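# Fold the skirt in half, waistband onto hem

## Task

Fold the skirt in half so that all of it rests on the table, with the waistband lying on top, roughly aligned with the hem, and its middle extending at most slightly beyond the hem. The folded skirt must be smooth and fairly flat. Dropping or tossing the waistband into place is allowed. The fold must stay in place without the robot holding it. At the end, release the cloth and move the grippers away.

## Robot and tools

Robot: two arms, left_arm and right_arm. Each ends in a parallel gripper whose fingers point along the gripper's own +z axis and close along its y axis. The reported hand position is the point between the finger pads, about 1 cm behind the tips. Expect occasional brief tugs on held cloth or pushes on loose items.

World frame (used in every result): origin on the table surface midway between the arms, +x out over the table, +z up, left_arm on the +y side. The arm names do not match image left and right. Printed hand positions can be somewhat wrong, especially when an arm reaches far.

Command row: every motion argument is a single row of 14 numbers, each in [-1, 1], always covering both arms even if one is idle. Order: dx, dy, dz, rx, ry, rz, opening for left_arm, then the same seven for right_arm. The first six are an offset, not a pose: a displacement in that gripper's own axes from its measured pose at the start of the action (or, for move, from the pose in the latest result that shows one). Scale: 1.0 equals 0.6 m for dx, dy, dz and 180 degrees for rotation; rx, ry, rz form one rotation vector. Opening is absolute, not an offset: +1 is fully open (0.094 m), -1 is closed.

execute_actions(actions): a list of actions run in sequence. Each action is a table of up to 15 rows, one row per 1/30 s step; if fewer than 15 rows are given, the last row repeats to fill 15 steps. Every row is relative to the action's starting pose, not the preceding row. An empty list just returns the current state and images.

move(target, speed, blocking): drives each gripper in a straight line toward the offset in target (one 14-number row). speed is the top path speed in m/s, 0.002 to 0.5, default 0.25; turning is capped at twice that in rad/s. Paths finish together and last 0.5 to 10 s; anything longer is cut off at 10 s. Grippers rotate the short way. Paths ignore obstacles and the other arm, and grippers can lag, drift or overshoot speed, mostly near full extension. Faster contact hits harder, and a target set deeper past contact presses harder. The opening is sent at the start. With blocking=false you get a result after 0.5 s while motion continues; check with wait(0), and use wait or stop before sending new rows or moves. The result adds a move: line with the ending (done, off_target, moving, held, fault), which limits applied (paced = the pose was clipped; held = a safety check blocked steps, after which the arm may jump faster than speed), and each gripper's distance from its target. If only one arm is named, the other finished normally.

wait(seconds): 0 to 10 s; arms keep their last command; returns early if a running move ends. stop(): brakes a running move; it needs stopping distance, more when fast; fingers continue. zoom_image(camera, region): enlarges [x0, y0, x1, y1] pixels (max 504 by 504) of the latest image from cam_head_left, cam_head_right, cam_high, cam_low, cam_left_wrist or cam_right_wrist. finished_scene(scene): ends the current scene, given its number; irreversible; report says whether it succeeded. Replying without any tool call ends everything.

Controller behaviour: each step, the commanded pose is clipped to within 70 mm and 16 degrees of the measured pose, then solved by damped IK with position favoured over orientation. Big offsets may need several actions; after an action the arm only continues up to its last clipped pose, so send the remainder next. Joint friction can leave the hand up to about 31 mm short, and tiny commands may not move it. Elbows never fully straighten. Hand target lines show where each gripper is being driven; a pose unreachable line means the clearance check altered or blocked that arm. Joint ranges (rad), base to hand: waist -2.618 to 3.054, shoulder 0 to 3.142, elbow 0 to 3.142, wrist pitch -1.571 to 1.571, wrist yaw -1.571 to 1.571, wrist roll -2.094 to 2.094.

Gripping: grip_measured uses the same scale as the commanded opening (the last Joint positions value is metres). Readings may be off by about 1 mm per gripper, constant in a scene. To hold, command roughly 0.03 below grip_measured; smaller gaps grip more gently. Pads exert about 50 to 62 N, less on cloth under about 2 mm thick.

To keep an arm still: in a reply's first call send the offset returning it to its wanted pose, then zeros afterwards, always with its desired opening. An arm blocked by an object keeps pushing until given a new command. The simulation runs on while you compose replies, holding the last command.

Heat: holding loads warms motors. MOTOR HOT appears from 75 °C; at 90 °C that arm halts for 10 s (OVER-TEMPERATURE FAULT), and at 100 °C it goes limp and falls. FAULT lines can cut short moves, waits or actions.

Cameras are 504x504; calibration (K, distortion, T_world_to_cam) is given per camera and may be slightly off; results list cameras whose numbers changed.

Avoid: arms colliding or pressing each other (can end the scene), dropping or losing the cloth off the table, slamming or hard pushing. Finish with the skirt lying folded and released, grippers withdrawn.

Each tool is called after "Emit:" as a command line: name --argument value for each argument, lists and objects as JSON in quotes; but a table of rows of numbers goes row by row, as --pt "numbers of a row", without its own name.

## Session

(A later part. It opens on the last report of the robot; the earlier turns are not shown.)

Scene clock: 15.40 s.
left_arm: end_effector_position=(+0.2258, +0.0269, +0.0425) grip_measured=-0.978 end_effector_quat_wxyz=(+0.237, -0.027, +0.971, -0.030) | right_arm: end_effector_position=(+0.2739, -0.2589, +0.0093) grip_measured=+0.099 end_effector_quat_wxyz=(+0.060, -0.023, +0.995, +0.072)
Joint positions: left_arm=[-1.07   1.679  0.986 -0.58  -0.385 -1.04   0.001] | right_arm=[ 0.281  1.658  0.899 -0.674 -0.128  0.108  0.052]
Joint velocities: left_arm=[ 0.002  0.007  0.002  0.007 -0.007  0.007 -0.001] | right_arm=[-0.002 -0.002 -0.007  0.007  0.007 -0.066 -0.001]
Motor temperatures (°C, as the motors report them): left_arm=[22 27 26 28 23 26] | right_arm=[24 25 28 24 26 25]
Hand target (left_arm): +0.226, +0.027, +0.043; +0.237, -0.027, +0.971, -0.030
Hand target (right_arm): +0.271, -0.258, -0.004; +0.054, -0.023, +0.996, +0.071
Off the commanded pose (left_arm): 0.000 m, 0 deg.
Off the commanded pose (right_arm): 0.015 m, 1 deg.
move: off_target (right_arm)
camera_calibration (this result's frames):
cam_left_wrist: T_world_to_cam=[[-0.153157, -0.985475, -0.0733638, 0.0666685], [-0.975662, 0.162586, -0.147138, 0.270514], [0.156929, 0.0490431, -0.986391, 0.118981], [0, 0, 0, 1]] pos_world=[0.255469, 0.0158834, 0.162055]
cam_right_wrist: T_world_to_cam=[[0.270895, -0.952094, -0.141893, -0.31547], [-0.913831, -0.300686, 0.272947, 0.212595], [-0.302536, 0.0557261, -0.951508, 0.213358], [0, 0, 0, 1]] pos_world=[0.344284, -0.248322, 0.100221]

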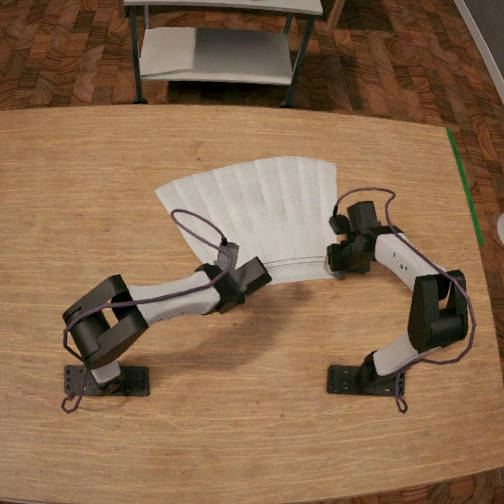

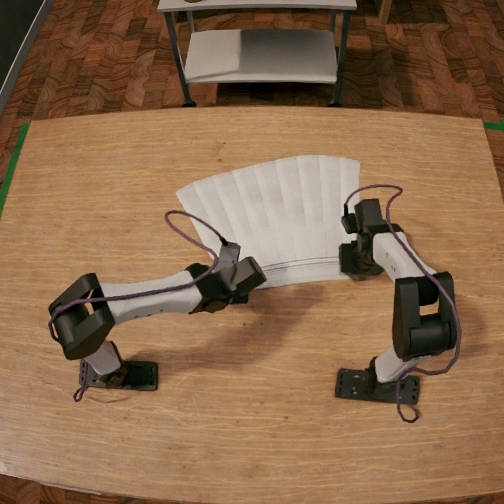

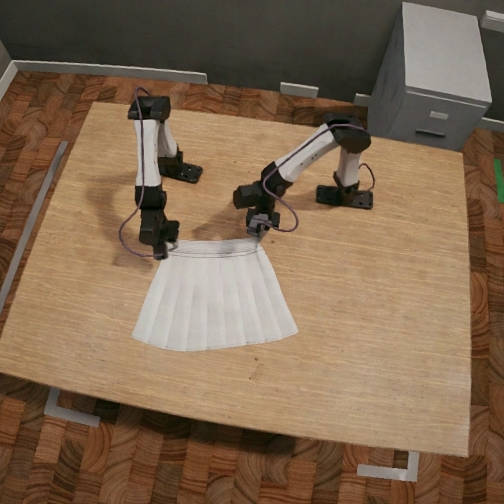

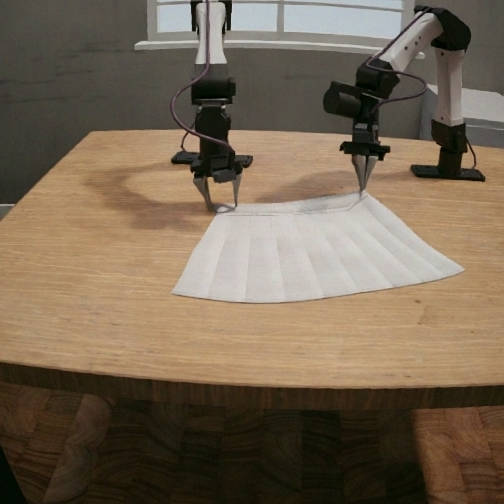

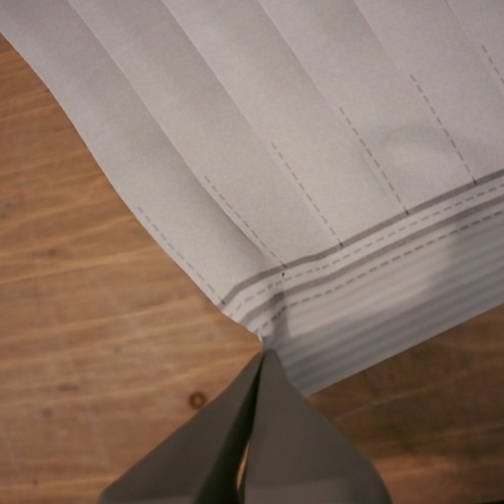

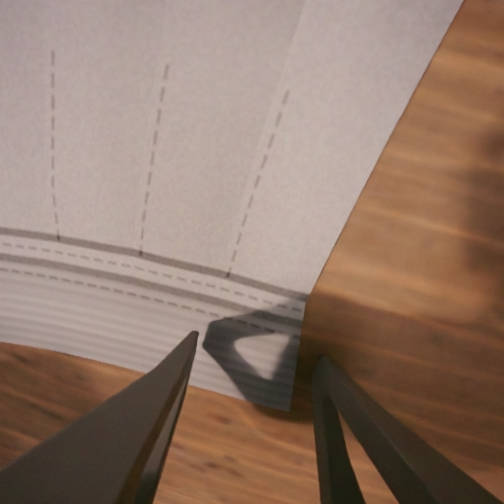

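Emit:
execute_actions --actions '[[[0,0,0,0,0,0,-1,0.01,0,0.03,0,0.005,0,-0.3]],[[0,0,0,0,0,0,-1,0.01,0,0.03,0,0.005,0,-0.7]],[[0,0,0,0,0,0,-1,0.01,0,0.03,0,0.005,0,-1]],[[0,0,0,0,0,0,-1,-0.01,0,-0.06,0,0,0,-1]]]'

Scene clock: 17.50 s.
left_arm: end_effector_position=(+0.2270, +0.0247, +0.0433) grip_measured=-0.978 end_effector_quat_wxyz=(+0.239, -0.028, +0.970, -0.035) | right_arm: end_effector_position=(+0.2926, -0.2558, +0.0410) grip_measured=-0.982 end_effector_quat_wxyz=(+0.104, -0.029, +0.991, +0.077)
Joint positions: left_arm=[-1.07   1.679  0.986 -0.569 -0.385 -1.04   0.001] | right_arm=[ 0.282  1.599  0.959 -0.704 -0.128  0.102  0.001]
Joint velocities: left_arm=[-0.007  0.007 -0.002 -0.125 -0.022 -0.095 -0.001] | right_arm=[-0.007 -0.002 -0.002 -0.037 -0.007 -0.037 -0.   ]
Motor temperatures (°C, as the motors report them): left_arm=[22 27 26 28 23 26] | right_arm=[24 25 28 24 26 25]
Hand target (left_arm): +0.227, +0.025, +0.043; +0.238, -0.027, +0.970, -0.034
Hand target (right_arm): +0.292, -0.262, +0.044; +0.102, -0.025, +0.992, +0.073
Off the commanded pose (left_arm): 0.001 m, 0 deg.
Off the commanded pose (right_arm): 0.007 m, 1 deg.
camera_calibration (this result's frames):
cam_left_wrist: T_world_to_cam=[[-0.152772, -0.986135, -0.0647898, 0.0643748], [-0.974824, 0.161145, -0.154113, 0.27233], [0.162417, 0.0396144, -0.985927, 0.118618], [0, 0, 0, 1]] pos_world=[0.256042, 0.0148985, 0.16309]
cam_right_wrist: T_world_to_cam=[[0.289611, -0.948502, -0.128336, -0.318229], [-0.932054, -0.309972, 0.187596, 0.228501], [-0.217716, 0.0652865, -0.973826, 0.227498], [0, 0, 0, 1]] pos_world=[0.354667, -0.245864, 0.137837]

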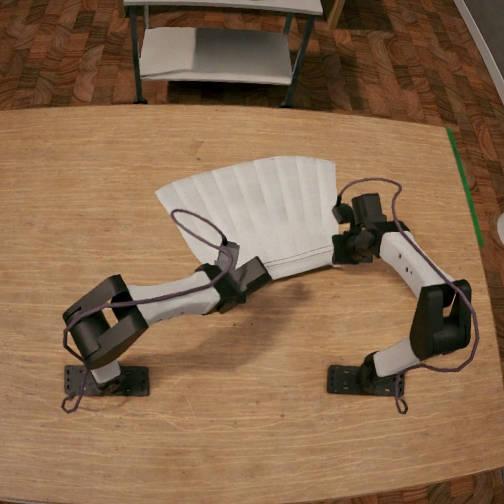

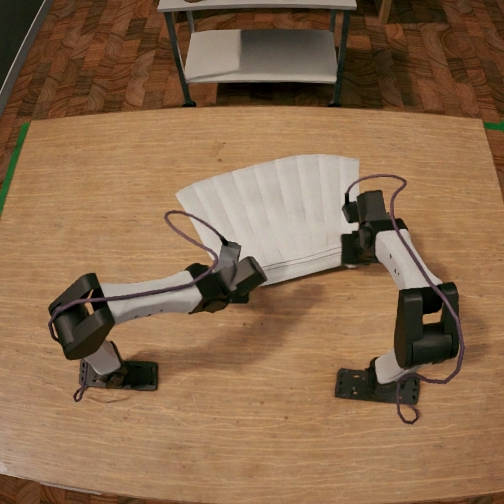

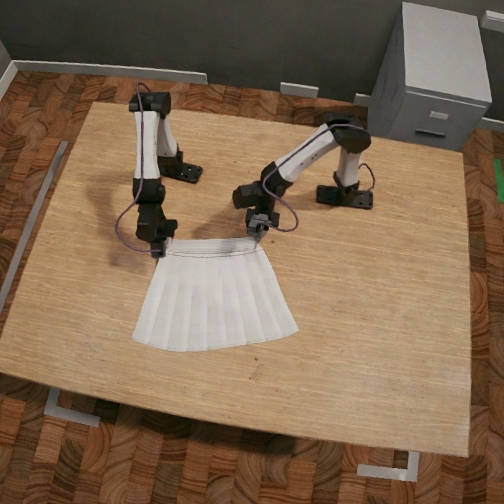

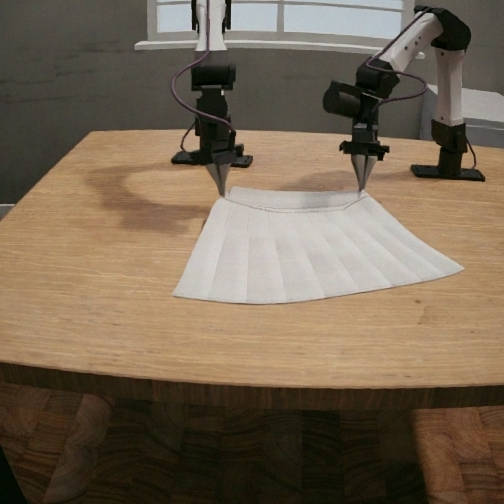

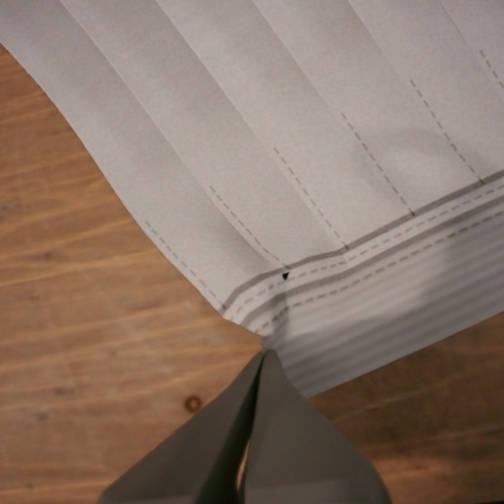

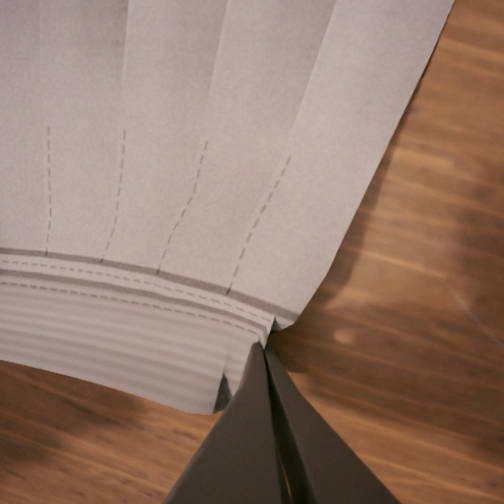

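Emit:
move --target '[-0.297,0.043,-0.05,0,0,0,-1,-0.262,0.043,-0.125,0,0,0,-1]' --speed 0.12

Emit:
move --target '[-0.163,0.057,0.25,0,0,0,-1,-0.223,0.013,0.205,0,-0.08,0,-1]' --speed 0.12

Scene clock: 19.93 s.
left_arm: end_effector_position=(+0.3695, +0.0550, +0.1537) grip_measured=-0.978 end_effector_quat_wxyz=(+0.250, -0.027, +0.967, -0.046) | right_arm: end_effector_position=(+0.4250, -0.2347, +0.1555) grip_measured=-0.982 end_effector_quat_wxyz=(+0.107, -0.030, +0.990, +0.082)
Joint positions: left_arm=[-0.685  1.801  1.558 -0.868 -0.239 -0.657  0.001] | right_arm=[ 0.282  2.062  2.01  -1.285 -0.137  0.101  0.001]
Joint velocities: left_arm=[ 0.007 -0.012  0.007  0.007  0.007 -0.037 -0.   ] | right_arm=[ 0.007  0.017 -0.022  0.037 -0.022 -0.051  0.   ]
Motor temperatures (°C, as the motors report them): left_arm=[22 28 26 28 23 26] | right_arm=[24 26 29 24 26 25]
Hand target (left_arm): +0.371, +0.061, +0.150; +0.240, -0.028, +0.970, -0.033
Hand target (right_arm): +0.428, -0.237, +0.153; +0.104, -0.029, +0.991, +0.077
Off the commanded pose (left_arm): 0.010 m, 2 deg.
Off the commanded pose (right_arm): 0.007 m, 1 deg.
move: done
camera_calibration (this result's frames):
cam_left_wrist: T_world_to_cam=[[-0.157966, -0.986275, -0.0480526, 0.122496], [-0.969942, 0.164104, -0.179673, 0.425347], [0.185092, 0.018226, -0.982552, 0.195418], [0, 0, 0, 1]] pos_world=[0.395742, 0.0474516, 0.274318]
cam_right_wrist: T_world_to_cam=[[0.292646, -0.946439, -0.136426, -0.321399], [-0.932135, -0.314176, 0.180048, 0.337107], [-0.213266, 0.074477, -0.974151, 0.366786], [0, 0, 0, 1]] pos_world=[0.486508, -0.225591, 0.252762]

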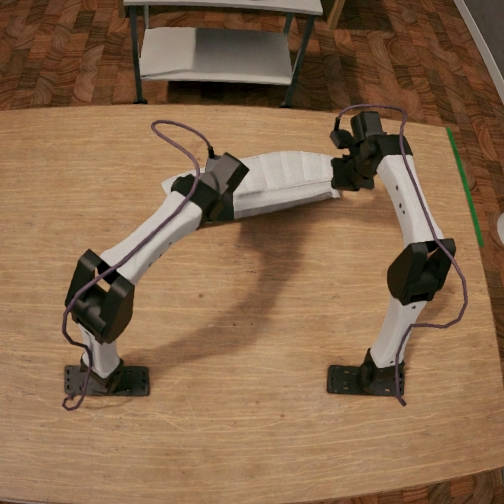

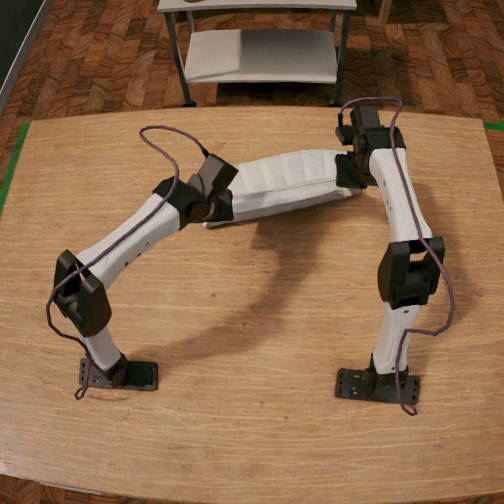

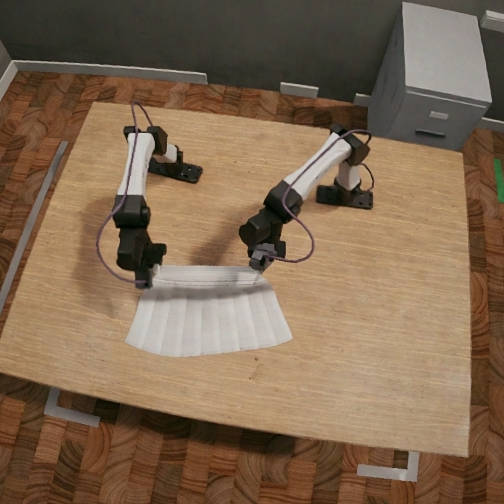

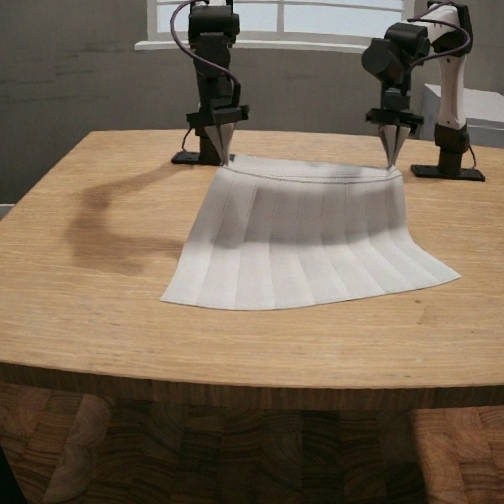

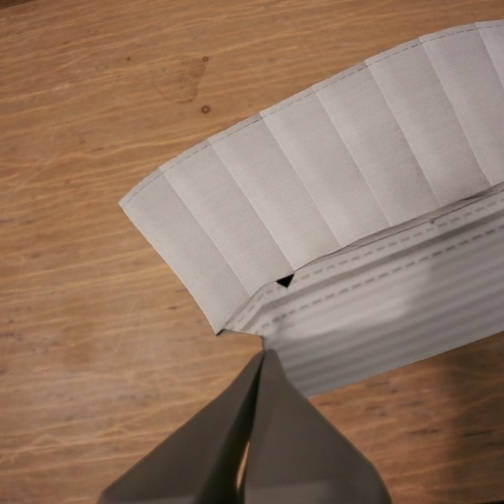

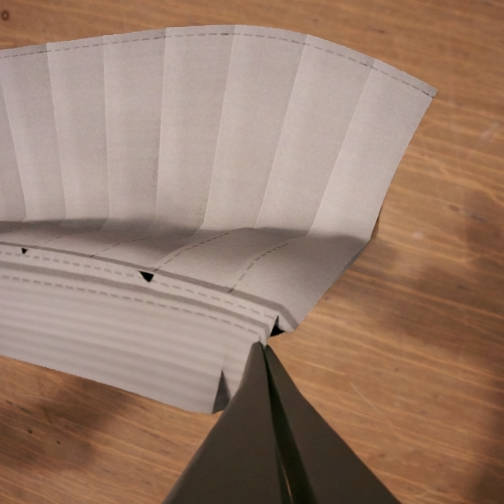

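Scene clock: 22.07 s.
left_arm: end_effector_position=(+0.5253, +0.0769, +0.0714) grip_measured=-0.978 end_effector_quat_wxyz=(+0.258, -0.025, +0.965, -0.049) | right_arm: end_effector_position=(+0.5798, -0.2024, +0.0724) grip_measured=-0.982 end_effector_quat_wxyz=(+0.228, -0.026, +0.969, +0.093)
Joint positions: left_arm=[-0.452  2.31   1.972 -0.716 -0.132 -0.443  0.001] | right_arm=[ 0.303  2.578  2.474 -0.981 -0.118  0.142  0.001]
Joint velocities: left_arm=[ 0.012  0.007 -0.022  0.022  0.037  0.007  0.001] | right_arm=[ 0.007 -0.002 -0.007 -0.095 -0.007 -0.051 -0.   ]
Motor temperatures (°C, as the motors report them): left_arm=[22 28 27 28 23 26] | right_arm=[24 27 29 24 26 25]
Hand target (left_arm): +0.527, +0.083, +0.067; +0.250, -0.027, +0.967, -0.045
Hand target (right_arm): +0.582, -0.203, +0.069; +0.230, -0.021, +0.969, +0.083
Off the commanded pose (left_arm): 0.009 m, 1 deg.
Off the commanded pose (right_arm): 0.006 m, 1 deg.
move: done
camera_calibration (this result's frames):
cam_left_wrist: T_world_to_cam=[[-0.161185, -0.985868, -0.0456458, 0.166235], [-0.966057, 0.167069, -0.197034, 0.556959], [0.201876, 0.0123374, -0.979333, 0.0767131], [0, 0, 0, 1]] pos_world=[0.549362, 0.0698889, 0.192456]
cam_right_wrist: T_world_to_cam=[[0.298838, -0.949425, -0.0963723, -0.354605], [-0.953782, -0.29381, -0.0630448, 0.540846], [0.0315412, 0.110758, -0.993347, 0.183249], [0, 0, 0, 1]] pos_world=[0.616039, -0.198061, 0.181953]

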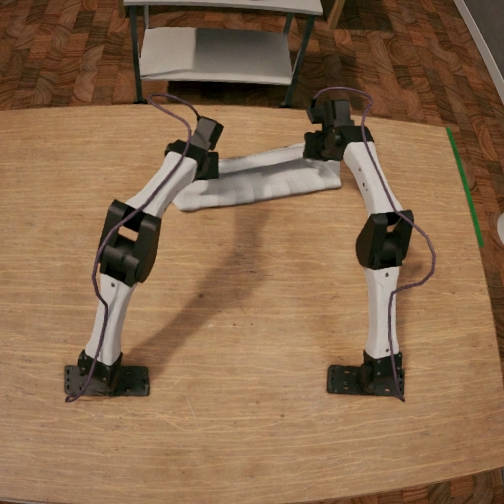

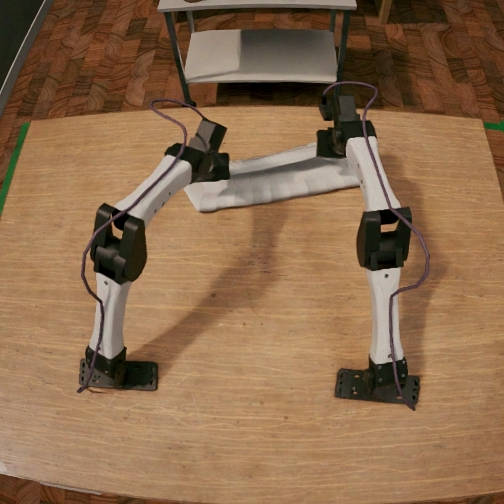

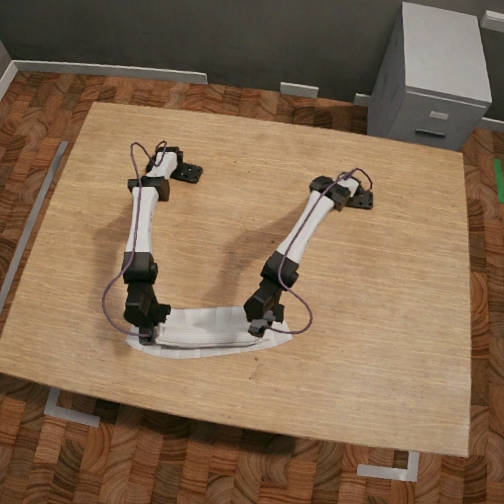

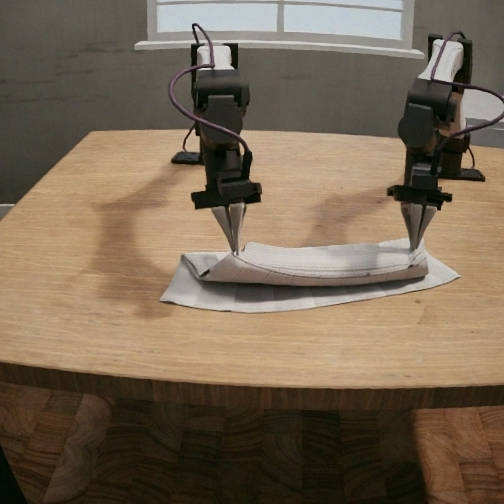

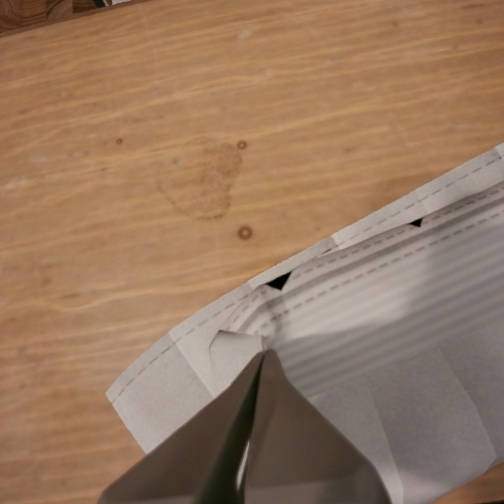

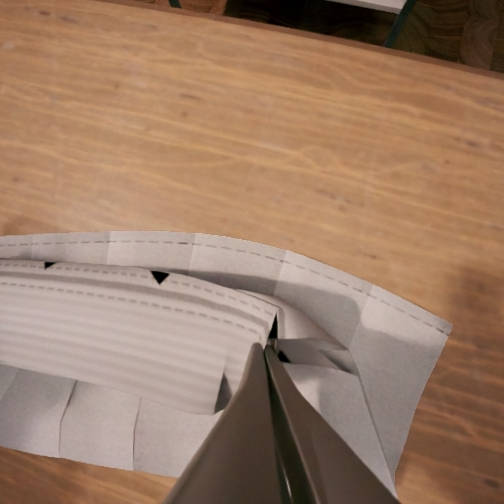

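Emit:
move --target '[0.09,-0.01,-0.08,0,0.19,0,-1,0.095,-0.03,-0.075,0,0.16,0,-1]' --speed 0.15

Scene clock: 24.60 s.
left_arm: end_effector_position=(+0.4618, +0.0626, +0.0879) grip_measured=-0.978 end_effector_quat_wxyz=(+0.035, -0.008, +0.996, -0.081) | right_arm: end_effector_position=(+0.5091, -0.2206, +0.0770) grip_measured=-0.982 end_effector_quat_wxyz=(+0.071, -0.040, +0.992, +0.100)
Joint positions: left_arm=[-0.446  2.61   2.705 -1.535  0.118 -0.442  0.001] | right_arm=[ 0.27   2.708  2.843 -1.543 -0.185  0.068  0.001]
Joint velocities: left_arm=[ 0.007 -0.012 -0.002 -0.007  0.022  0.007 -0.001] | right_arm=[-0.012 -0.017 -0.002 -0.051 -0.11   0.037 -0.001]
Motor temperatures (°C, as the motors report them): left_arm=[22 30 27 28 23 26] | right_arm=[24 29 30 24 26 25]
Hand target (left_arm): +0.456, +0.071, +0.087; +0.018, -0.012, +0.997, -0.076
Hand target (right_arm): +0.510, -0.228, +0.083; +0.076, -0.039, +0.991, +0.099
Off the commanded pose (left_arm): 0.011 m, 9 deg.
Off the commanded pose (right_arm): 0.011 m, 11 deg.
elbow stopped short (right arm): the move would have taken joint 3 (elbow) straighter than the controller allows; a more bent joint 3 avoids this.
joint sent to its limit (left arm) — the command would take joint 4 (wrist pitch) past its lower limit, so that joint was sent only as far as its limit.
move: off_target (left_arm, right_arm)
camera_calibration (this result's frames):
cam_left_wrist: T_world_to_cam=[[-0.221732, -0.969854, 0.101085, 0.156724], [-0.944436, 0.239396, 0.225232, 0.449698], [-0.242642, -0.0455271, -0.969047, 0.313886], [0, 0, 0, 1]] pos_world=[0.535623, 0.0586337, 0.187041]
cam_right_wrist: T_world_to_cam=[[0.309324, -0.932506, -0.186418, -0.344896], [-0.907926, -0.347899, 0.233745, 0.41019], [-0.282823, 0.0969512, -0.95426, 0.346015], [0, 0, 0, 1]] pos_world=[0.576968, -0.21246, 0.170014]

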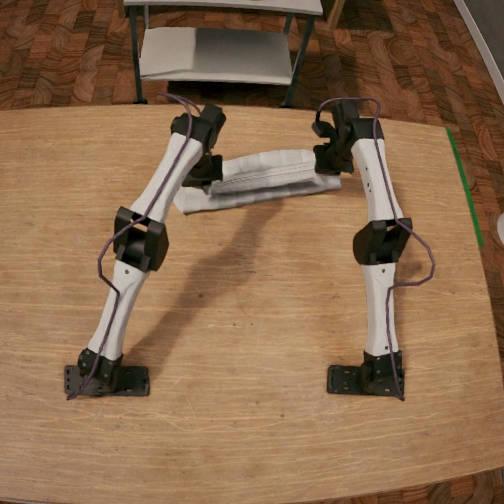

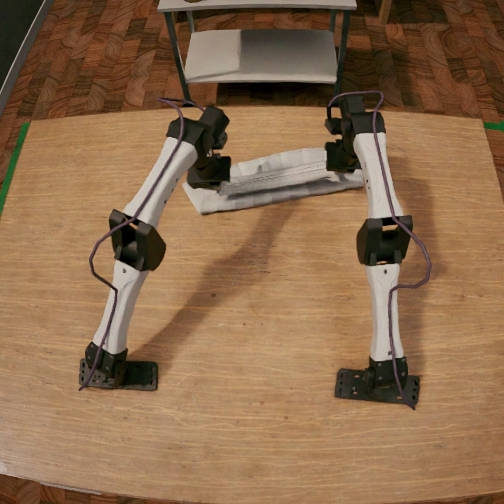

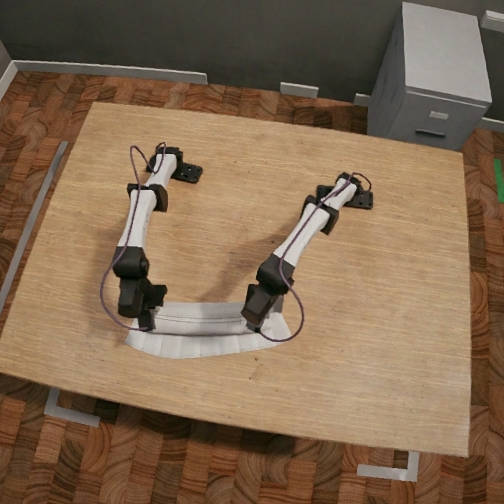

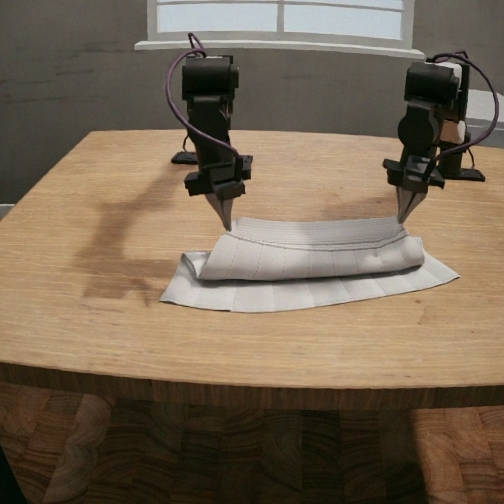

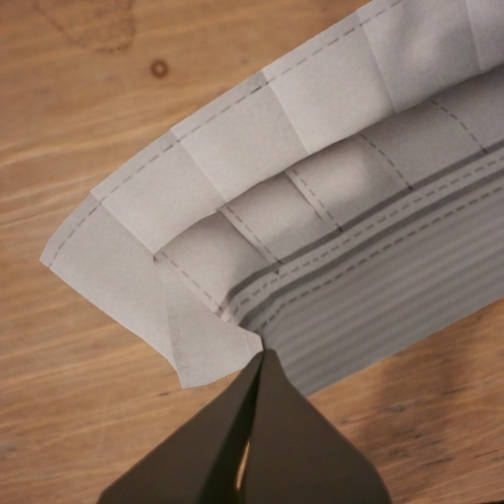

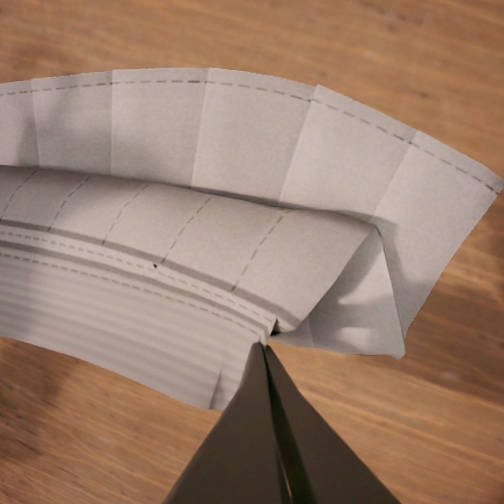

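Emit:
move --target '[0.51,0.14,-0.142,0.17,0,0,-1,0.57,0.18,-0.152,-0.17,0,0,-1]' --speed 0.15

Scene clock: 28.10 s.
left_arm: end_effector_position=(+0.1563, +0.1546, +0.1392) grip_measured=-0.978 end_effector_quat_wxyz=(+0.040, +0.008, +0.940, -0.339) | right_arm: end_effector_position=(+0.1548, -0.1536, +0.1297) grip_measured=-0.982 end_effector_quat_wxyz=(+0.065, -0.059, +0.932, +0.353)
Joint positions: left_arm=[-0.209  1.013  0.794 -1.116  0.663 -0.247  0.001] | right_arm=[ 0.475  1.043  0.741 -0.89  -0.644  0.34   0.001]
Joint velocities: left_arm=[-0.012 -0.017 -0.012  0.007 -0.066  0.007 -0.   ] | right_arm=[ 0.002 -0.007 -0.007 -0.037  0.007  0.022 -0.001]
Motor temperatures (°C, as the motors report them): left_arm=[22 30 27 28 23 26] | right_arm=[24 29 30 24 26 25]
Hand target (left_arm): +0.150, +0.158, +0.135; +0.032, +0.001, +0.940, -0.339
Hand target (right_arm): +0.149, -0.153, +0.127; +0.060, -0.059, +0.931, +0.354
Off the commanded pose (left_arm): 0.007 m, 1 deg.
Off the commanded pose (right_arm): 0.008 m, 1 deg.
move: done
camera_calibration (this result's frames):
cam_left_wrist: T_world_to_cam=[[-0.272692, -0.775596, 0.569288, 0.0857486], [-0.932339, 0.359067, 0.0425961, 0.132604], [-0.23745, -0.519154, -0.821034, 0.345484], [0, 0, 0, 1]] pos_world=[0.22905, 0.198252, 0.22919]
cam_right_wrist: T_world_to_cam=[[0.368101, -0.69068, -0.622465, -0.0784376], [-0.87039, -0.491414, 0.0305527, 0.0980177], [-0.32699, 0.530541, -0.782051, 0.34074], [0, 0, 0, 1]] pos_world=[0.225605, -0.186784, 0.214657]

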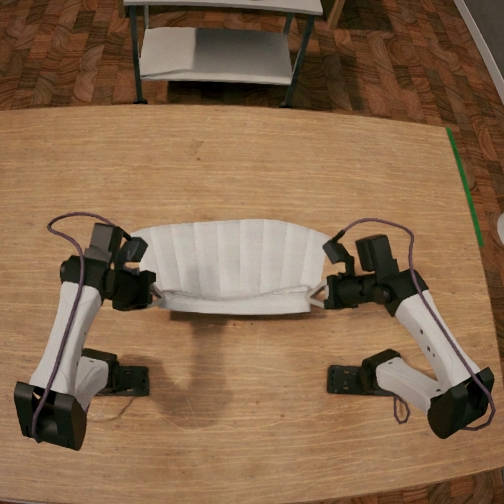

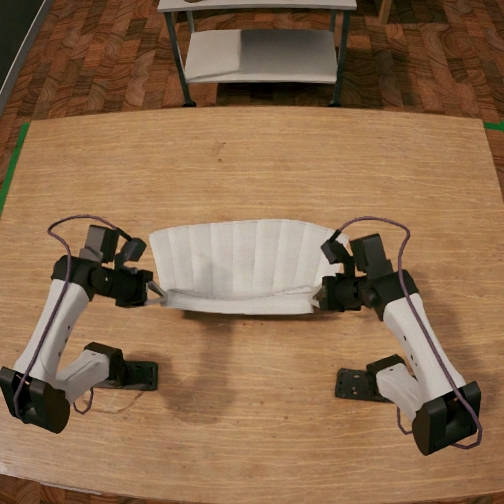

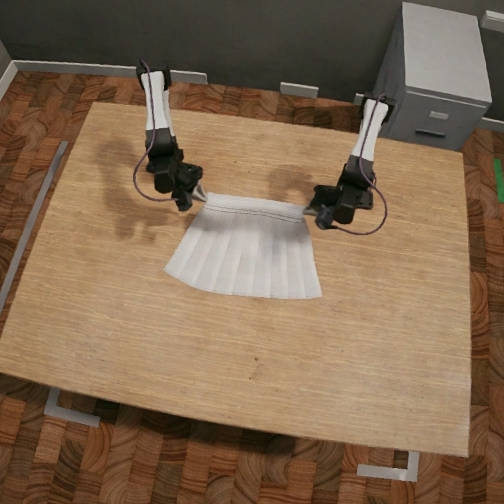

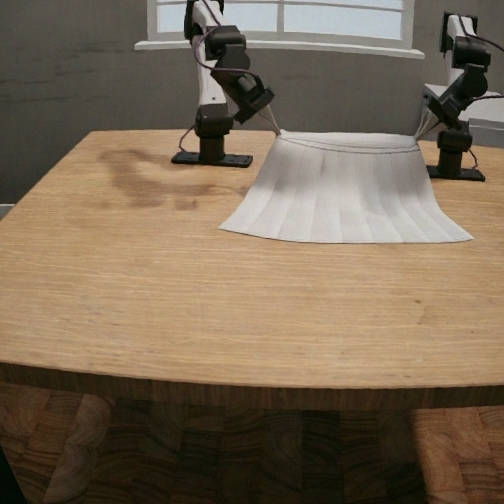

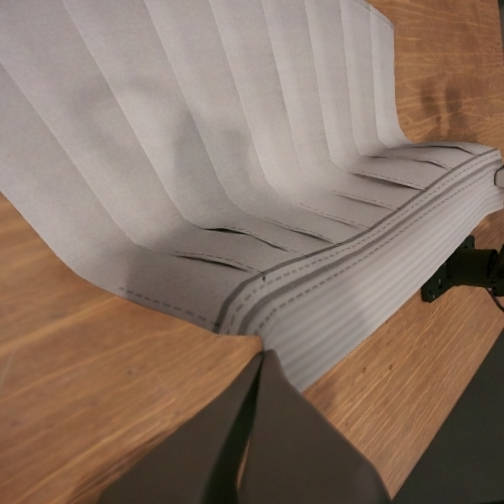

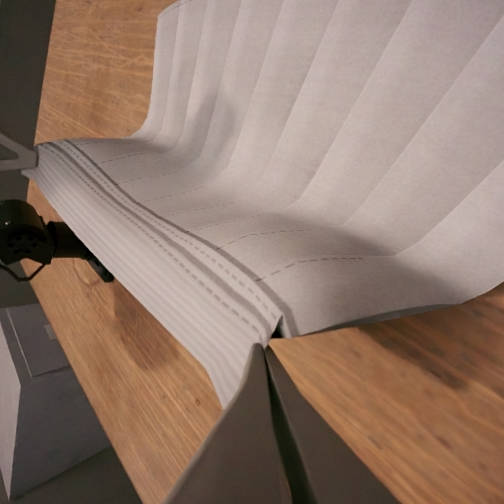

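Emit:
move --target '[-0.165,0,0,0,0,-0.53,-1,-0.165,-0.012,-0.005,0,0,0.53,-1]' --speed 0.3

Scene clock: 31.57 s.
left_arm: end_effector_position=(+0.2463, +0.1512, +0.1474) grip_measured=-0.978 end_effector_quat_wxyz=(+0.229, +0.683, -0.645, +0.256) | right_arm: end_effector_position=(+0.2483, -0.1507, +0.1469) grip_measured=-0.982 end_effector_quat_wxyz=(-0.218, +0.636, +0.679, +0.295)
Joint positions: left_arm=[-0.151  1.411  1.081 -1.07   0.684 -1.813  0.001] | right_arm=[ 0.356  1.436  1.07  -0.906 -0.699  1.834  0.001]
Joint velocities: left_arm=[ 0.012 -0.017 -0.007  0.022  0.022 -0.022 -0.001] | right_arm=[ 0.012  0.012 -0.017  0.007  0.037 -0.022 -0.   ]
Motor temperatures (°C, as the motors report them): left_arm=[22 30 28 28 23 26] | right_arm=[24 29 30 24 26 25]
Hand target (left_arm): +0.254, +0.155, +0.148; +0.224, +0.690, -0.639, +0.258
Hand target (right_arm): +0.253, -0.155, +0.146; -0.218, +0.649, +0.670, +0.288
Off the commanded pose (left_arm): 0.010 m, 1 deg.
Off the commanded pose (right_arm): 0.007 m, 2 deg.
move: done
camera_calibration (this result's frames):
cam_left_wrist: T_world_to_cam=[[0.980145, -0.143527, 0.136807, -0.237347], [-0.191495, -0.506205, 0.840884, 0.0480536], [-0.0514376, -0.850386, -0.523639, 0.332176], [0, 0, 0, 1]] pos_world=[0.258923, 0.272738, 0.166004]
cam_right_wrist: T_world_to_cam=[[-0.944647, -0.154531, -0.289419, 0.25767], [-0.326717, 0.362451, 0.872861, 0.0502523], [-0.0299842, 0.919103, -0.392876, 0.310884], [0, 0, 0, 1]] pos_world=[0.269147, -0.26413, 0.15285]

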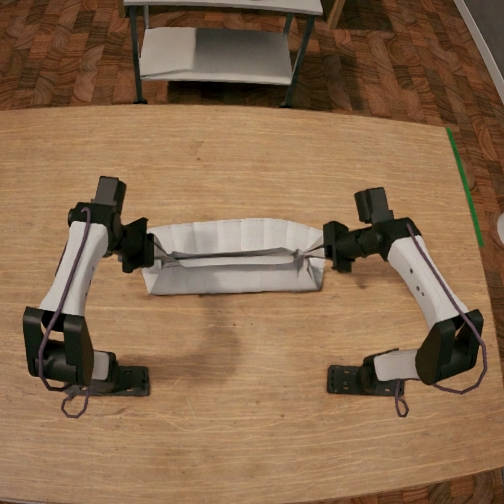

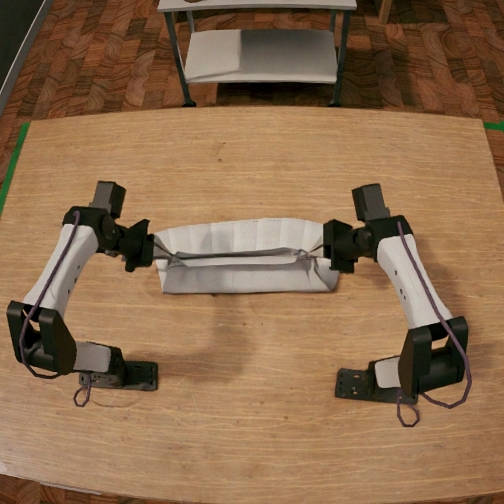

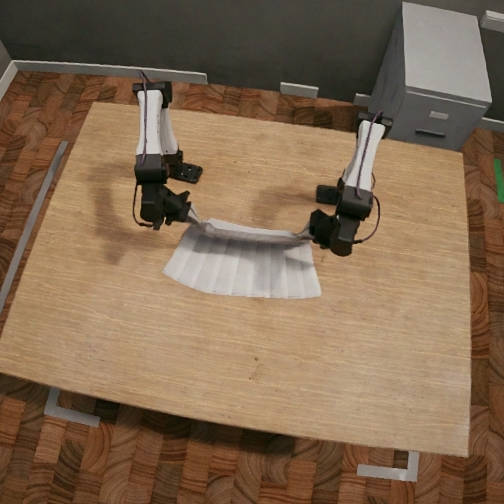

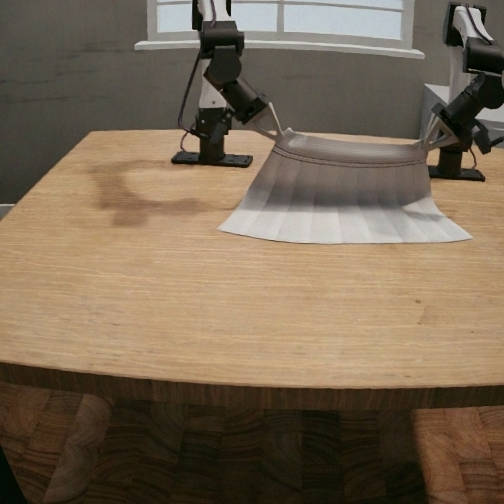

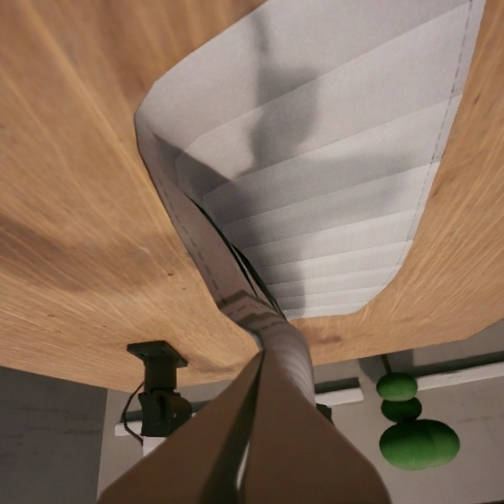

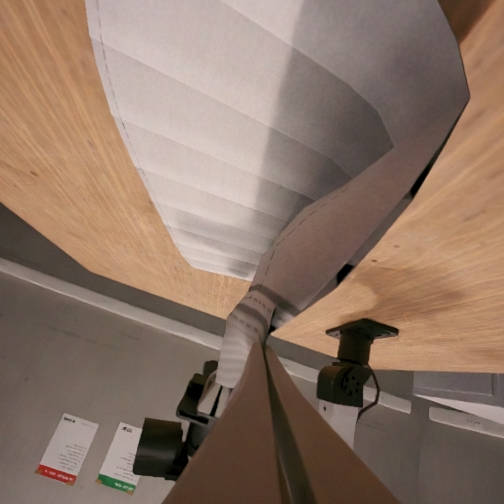

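Emit:
move --target '[-0.102,-0.18,0.125,-0.09,0,-0.14,-1,-0.13,0.162,0.125,0.09,0,0.16,-1]' --speed 0.15

Scene clock: 34.17 s.
left_arm: end_effector_position=(+0.3520, +0.1488, +0.0553) grip_measured=-0.978 end_effector_quat_wxyz=(+0.370, +0.762, -0.521, +0.108) | right_arm: end_effector_position=(+0.3567, -0.1507, +0.0586) grip_measured=-0.982 end_effector_quat_wxyz=(-0.371, +0.739, +0.544, +0.143)
Joint positions: left_arm=[-0.094  2.188  1.622 -1.248  0.761 -1.911  0.001] | right_arm=[ 0.262  2.215  1.673 -1.175 -0.807  1.937  0.001]
Joint velocities: left_arm=[ 0.007  0.002 -0.002 -0.007  0.022  0.037 -0.002] | right_arm=[-0.002  0.002  0.002 -0.022  0.007 -0.007  0.   ]
Motor temperatures (°C, as the motors report them): left_arm=[22 30 28 28 23 26] | right_arm=[24 29 31 24 26 25]
Hand target (left_arm): +0.355, +0.154, +0.054; +0.371, +0.768, -0.512, +0.105
Hand target (right_arm): +0.360, -0.157, +0.056; -0.372, +0.748, +0.533, +0.137
Off the commanded pose (left_arm): 0.009 m, 1 deg.
Off the commanded pose (right_arm): 0.008 m, 2 deg.
move: done
camera_calibration (this result's frames):
cam_left_wrist: T_world_to_cam=[[0.941245, -0.0165175, -0.33732, -0.307721], [0.28948, -0.474994, 0.831013, -0.0288445], [-0.173951, -0.879834, -0.442304, 0.330445], [0, 0, 0, 1]] pos_world=[0.355472, 0.271953, 0.0663267]
cam_right_wrist: T_world_to_cam=[[-0.97351, 0.00289597, 0.228627, 0.338194], [0.215145, 0.350108, 0.911667, -0.0346349], [-0.077404, 0.936705, -0.341457, 0.296011], [0, 0, 0, 1]] pos_world=[0.359599, -0.266128, 0.0553302]

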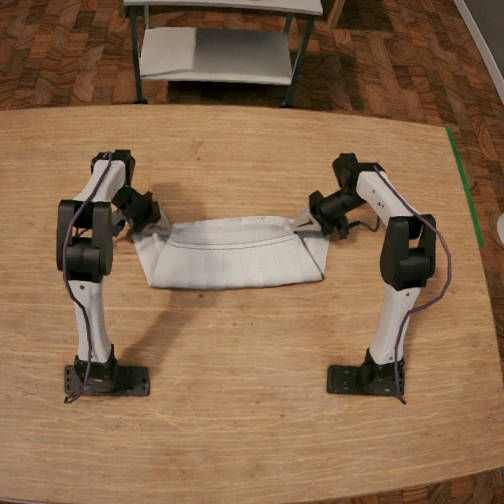

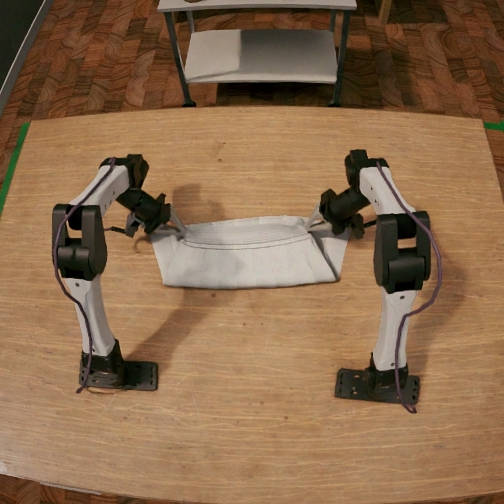

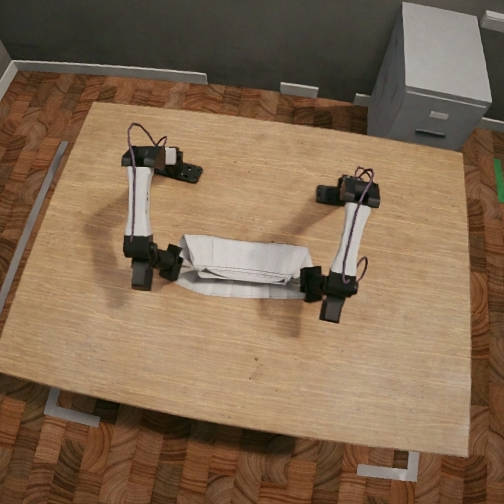

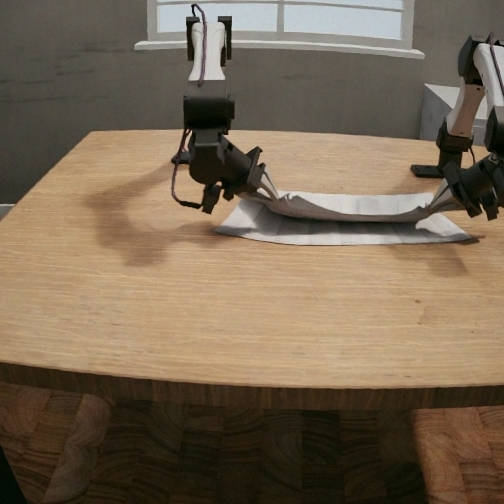

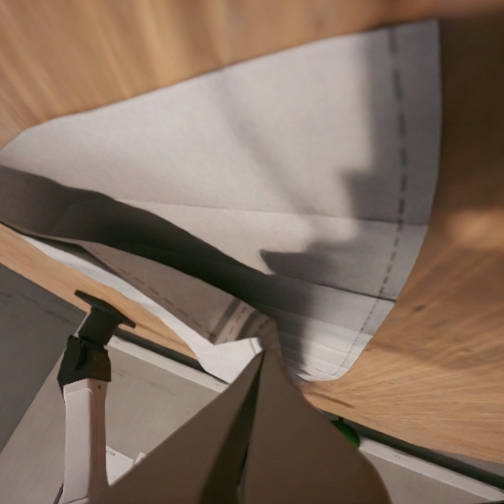

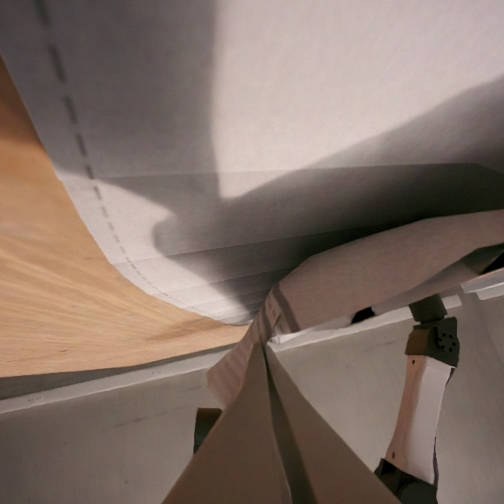

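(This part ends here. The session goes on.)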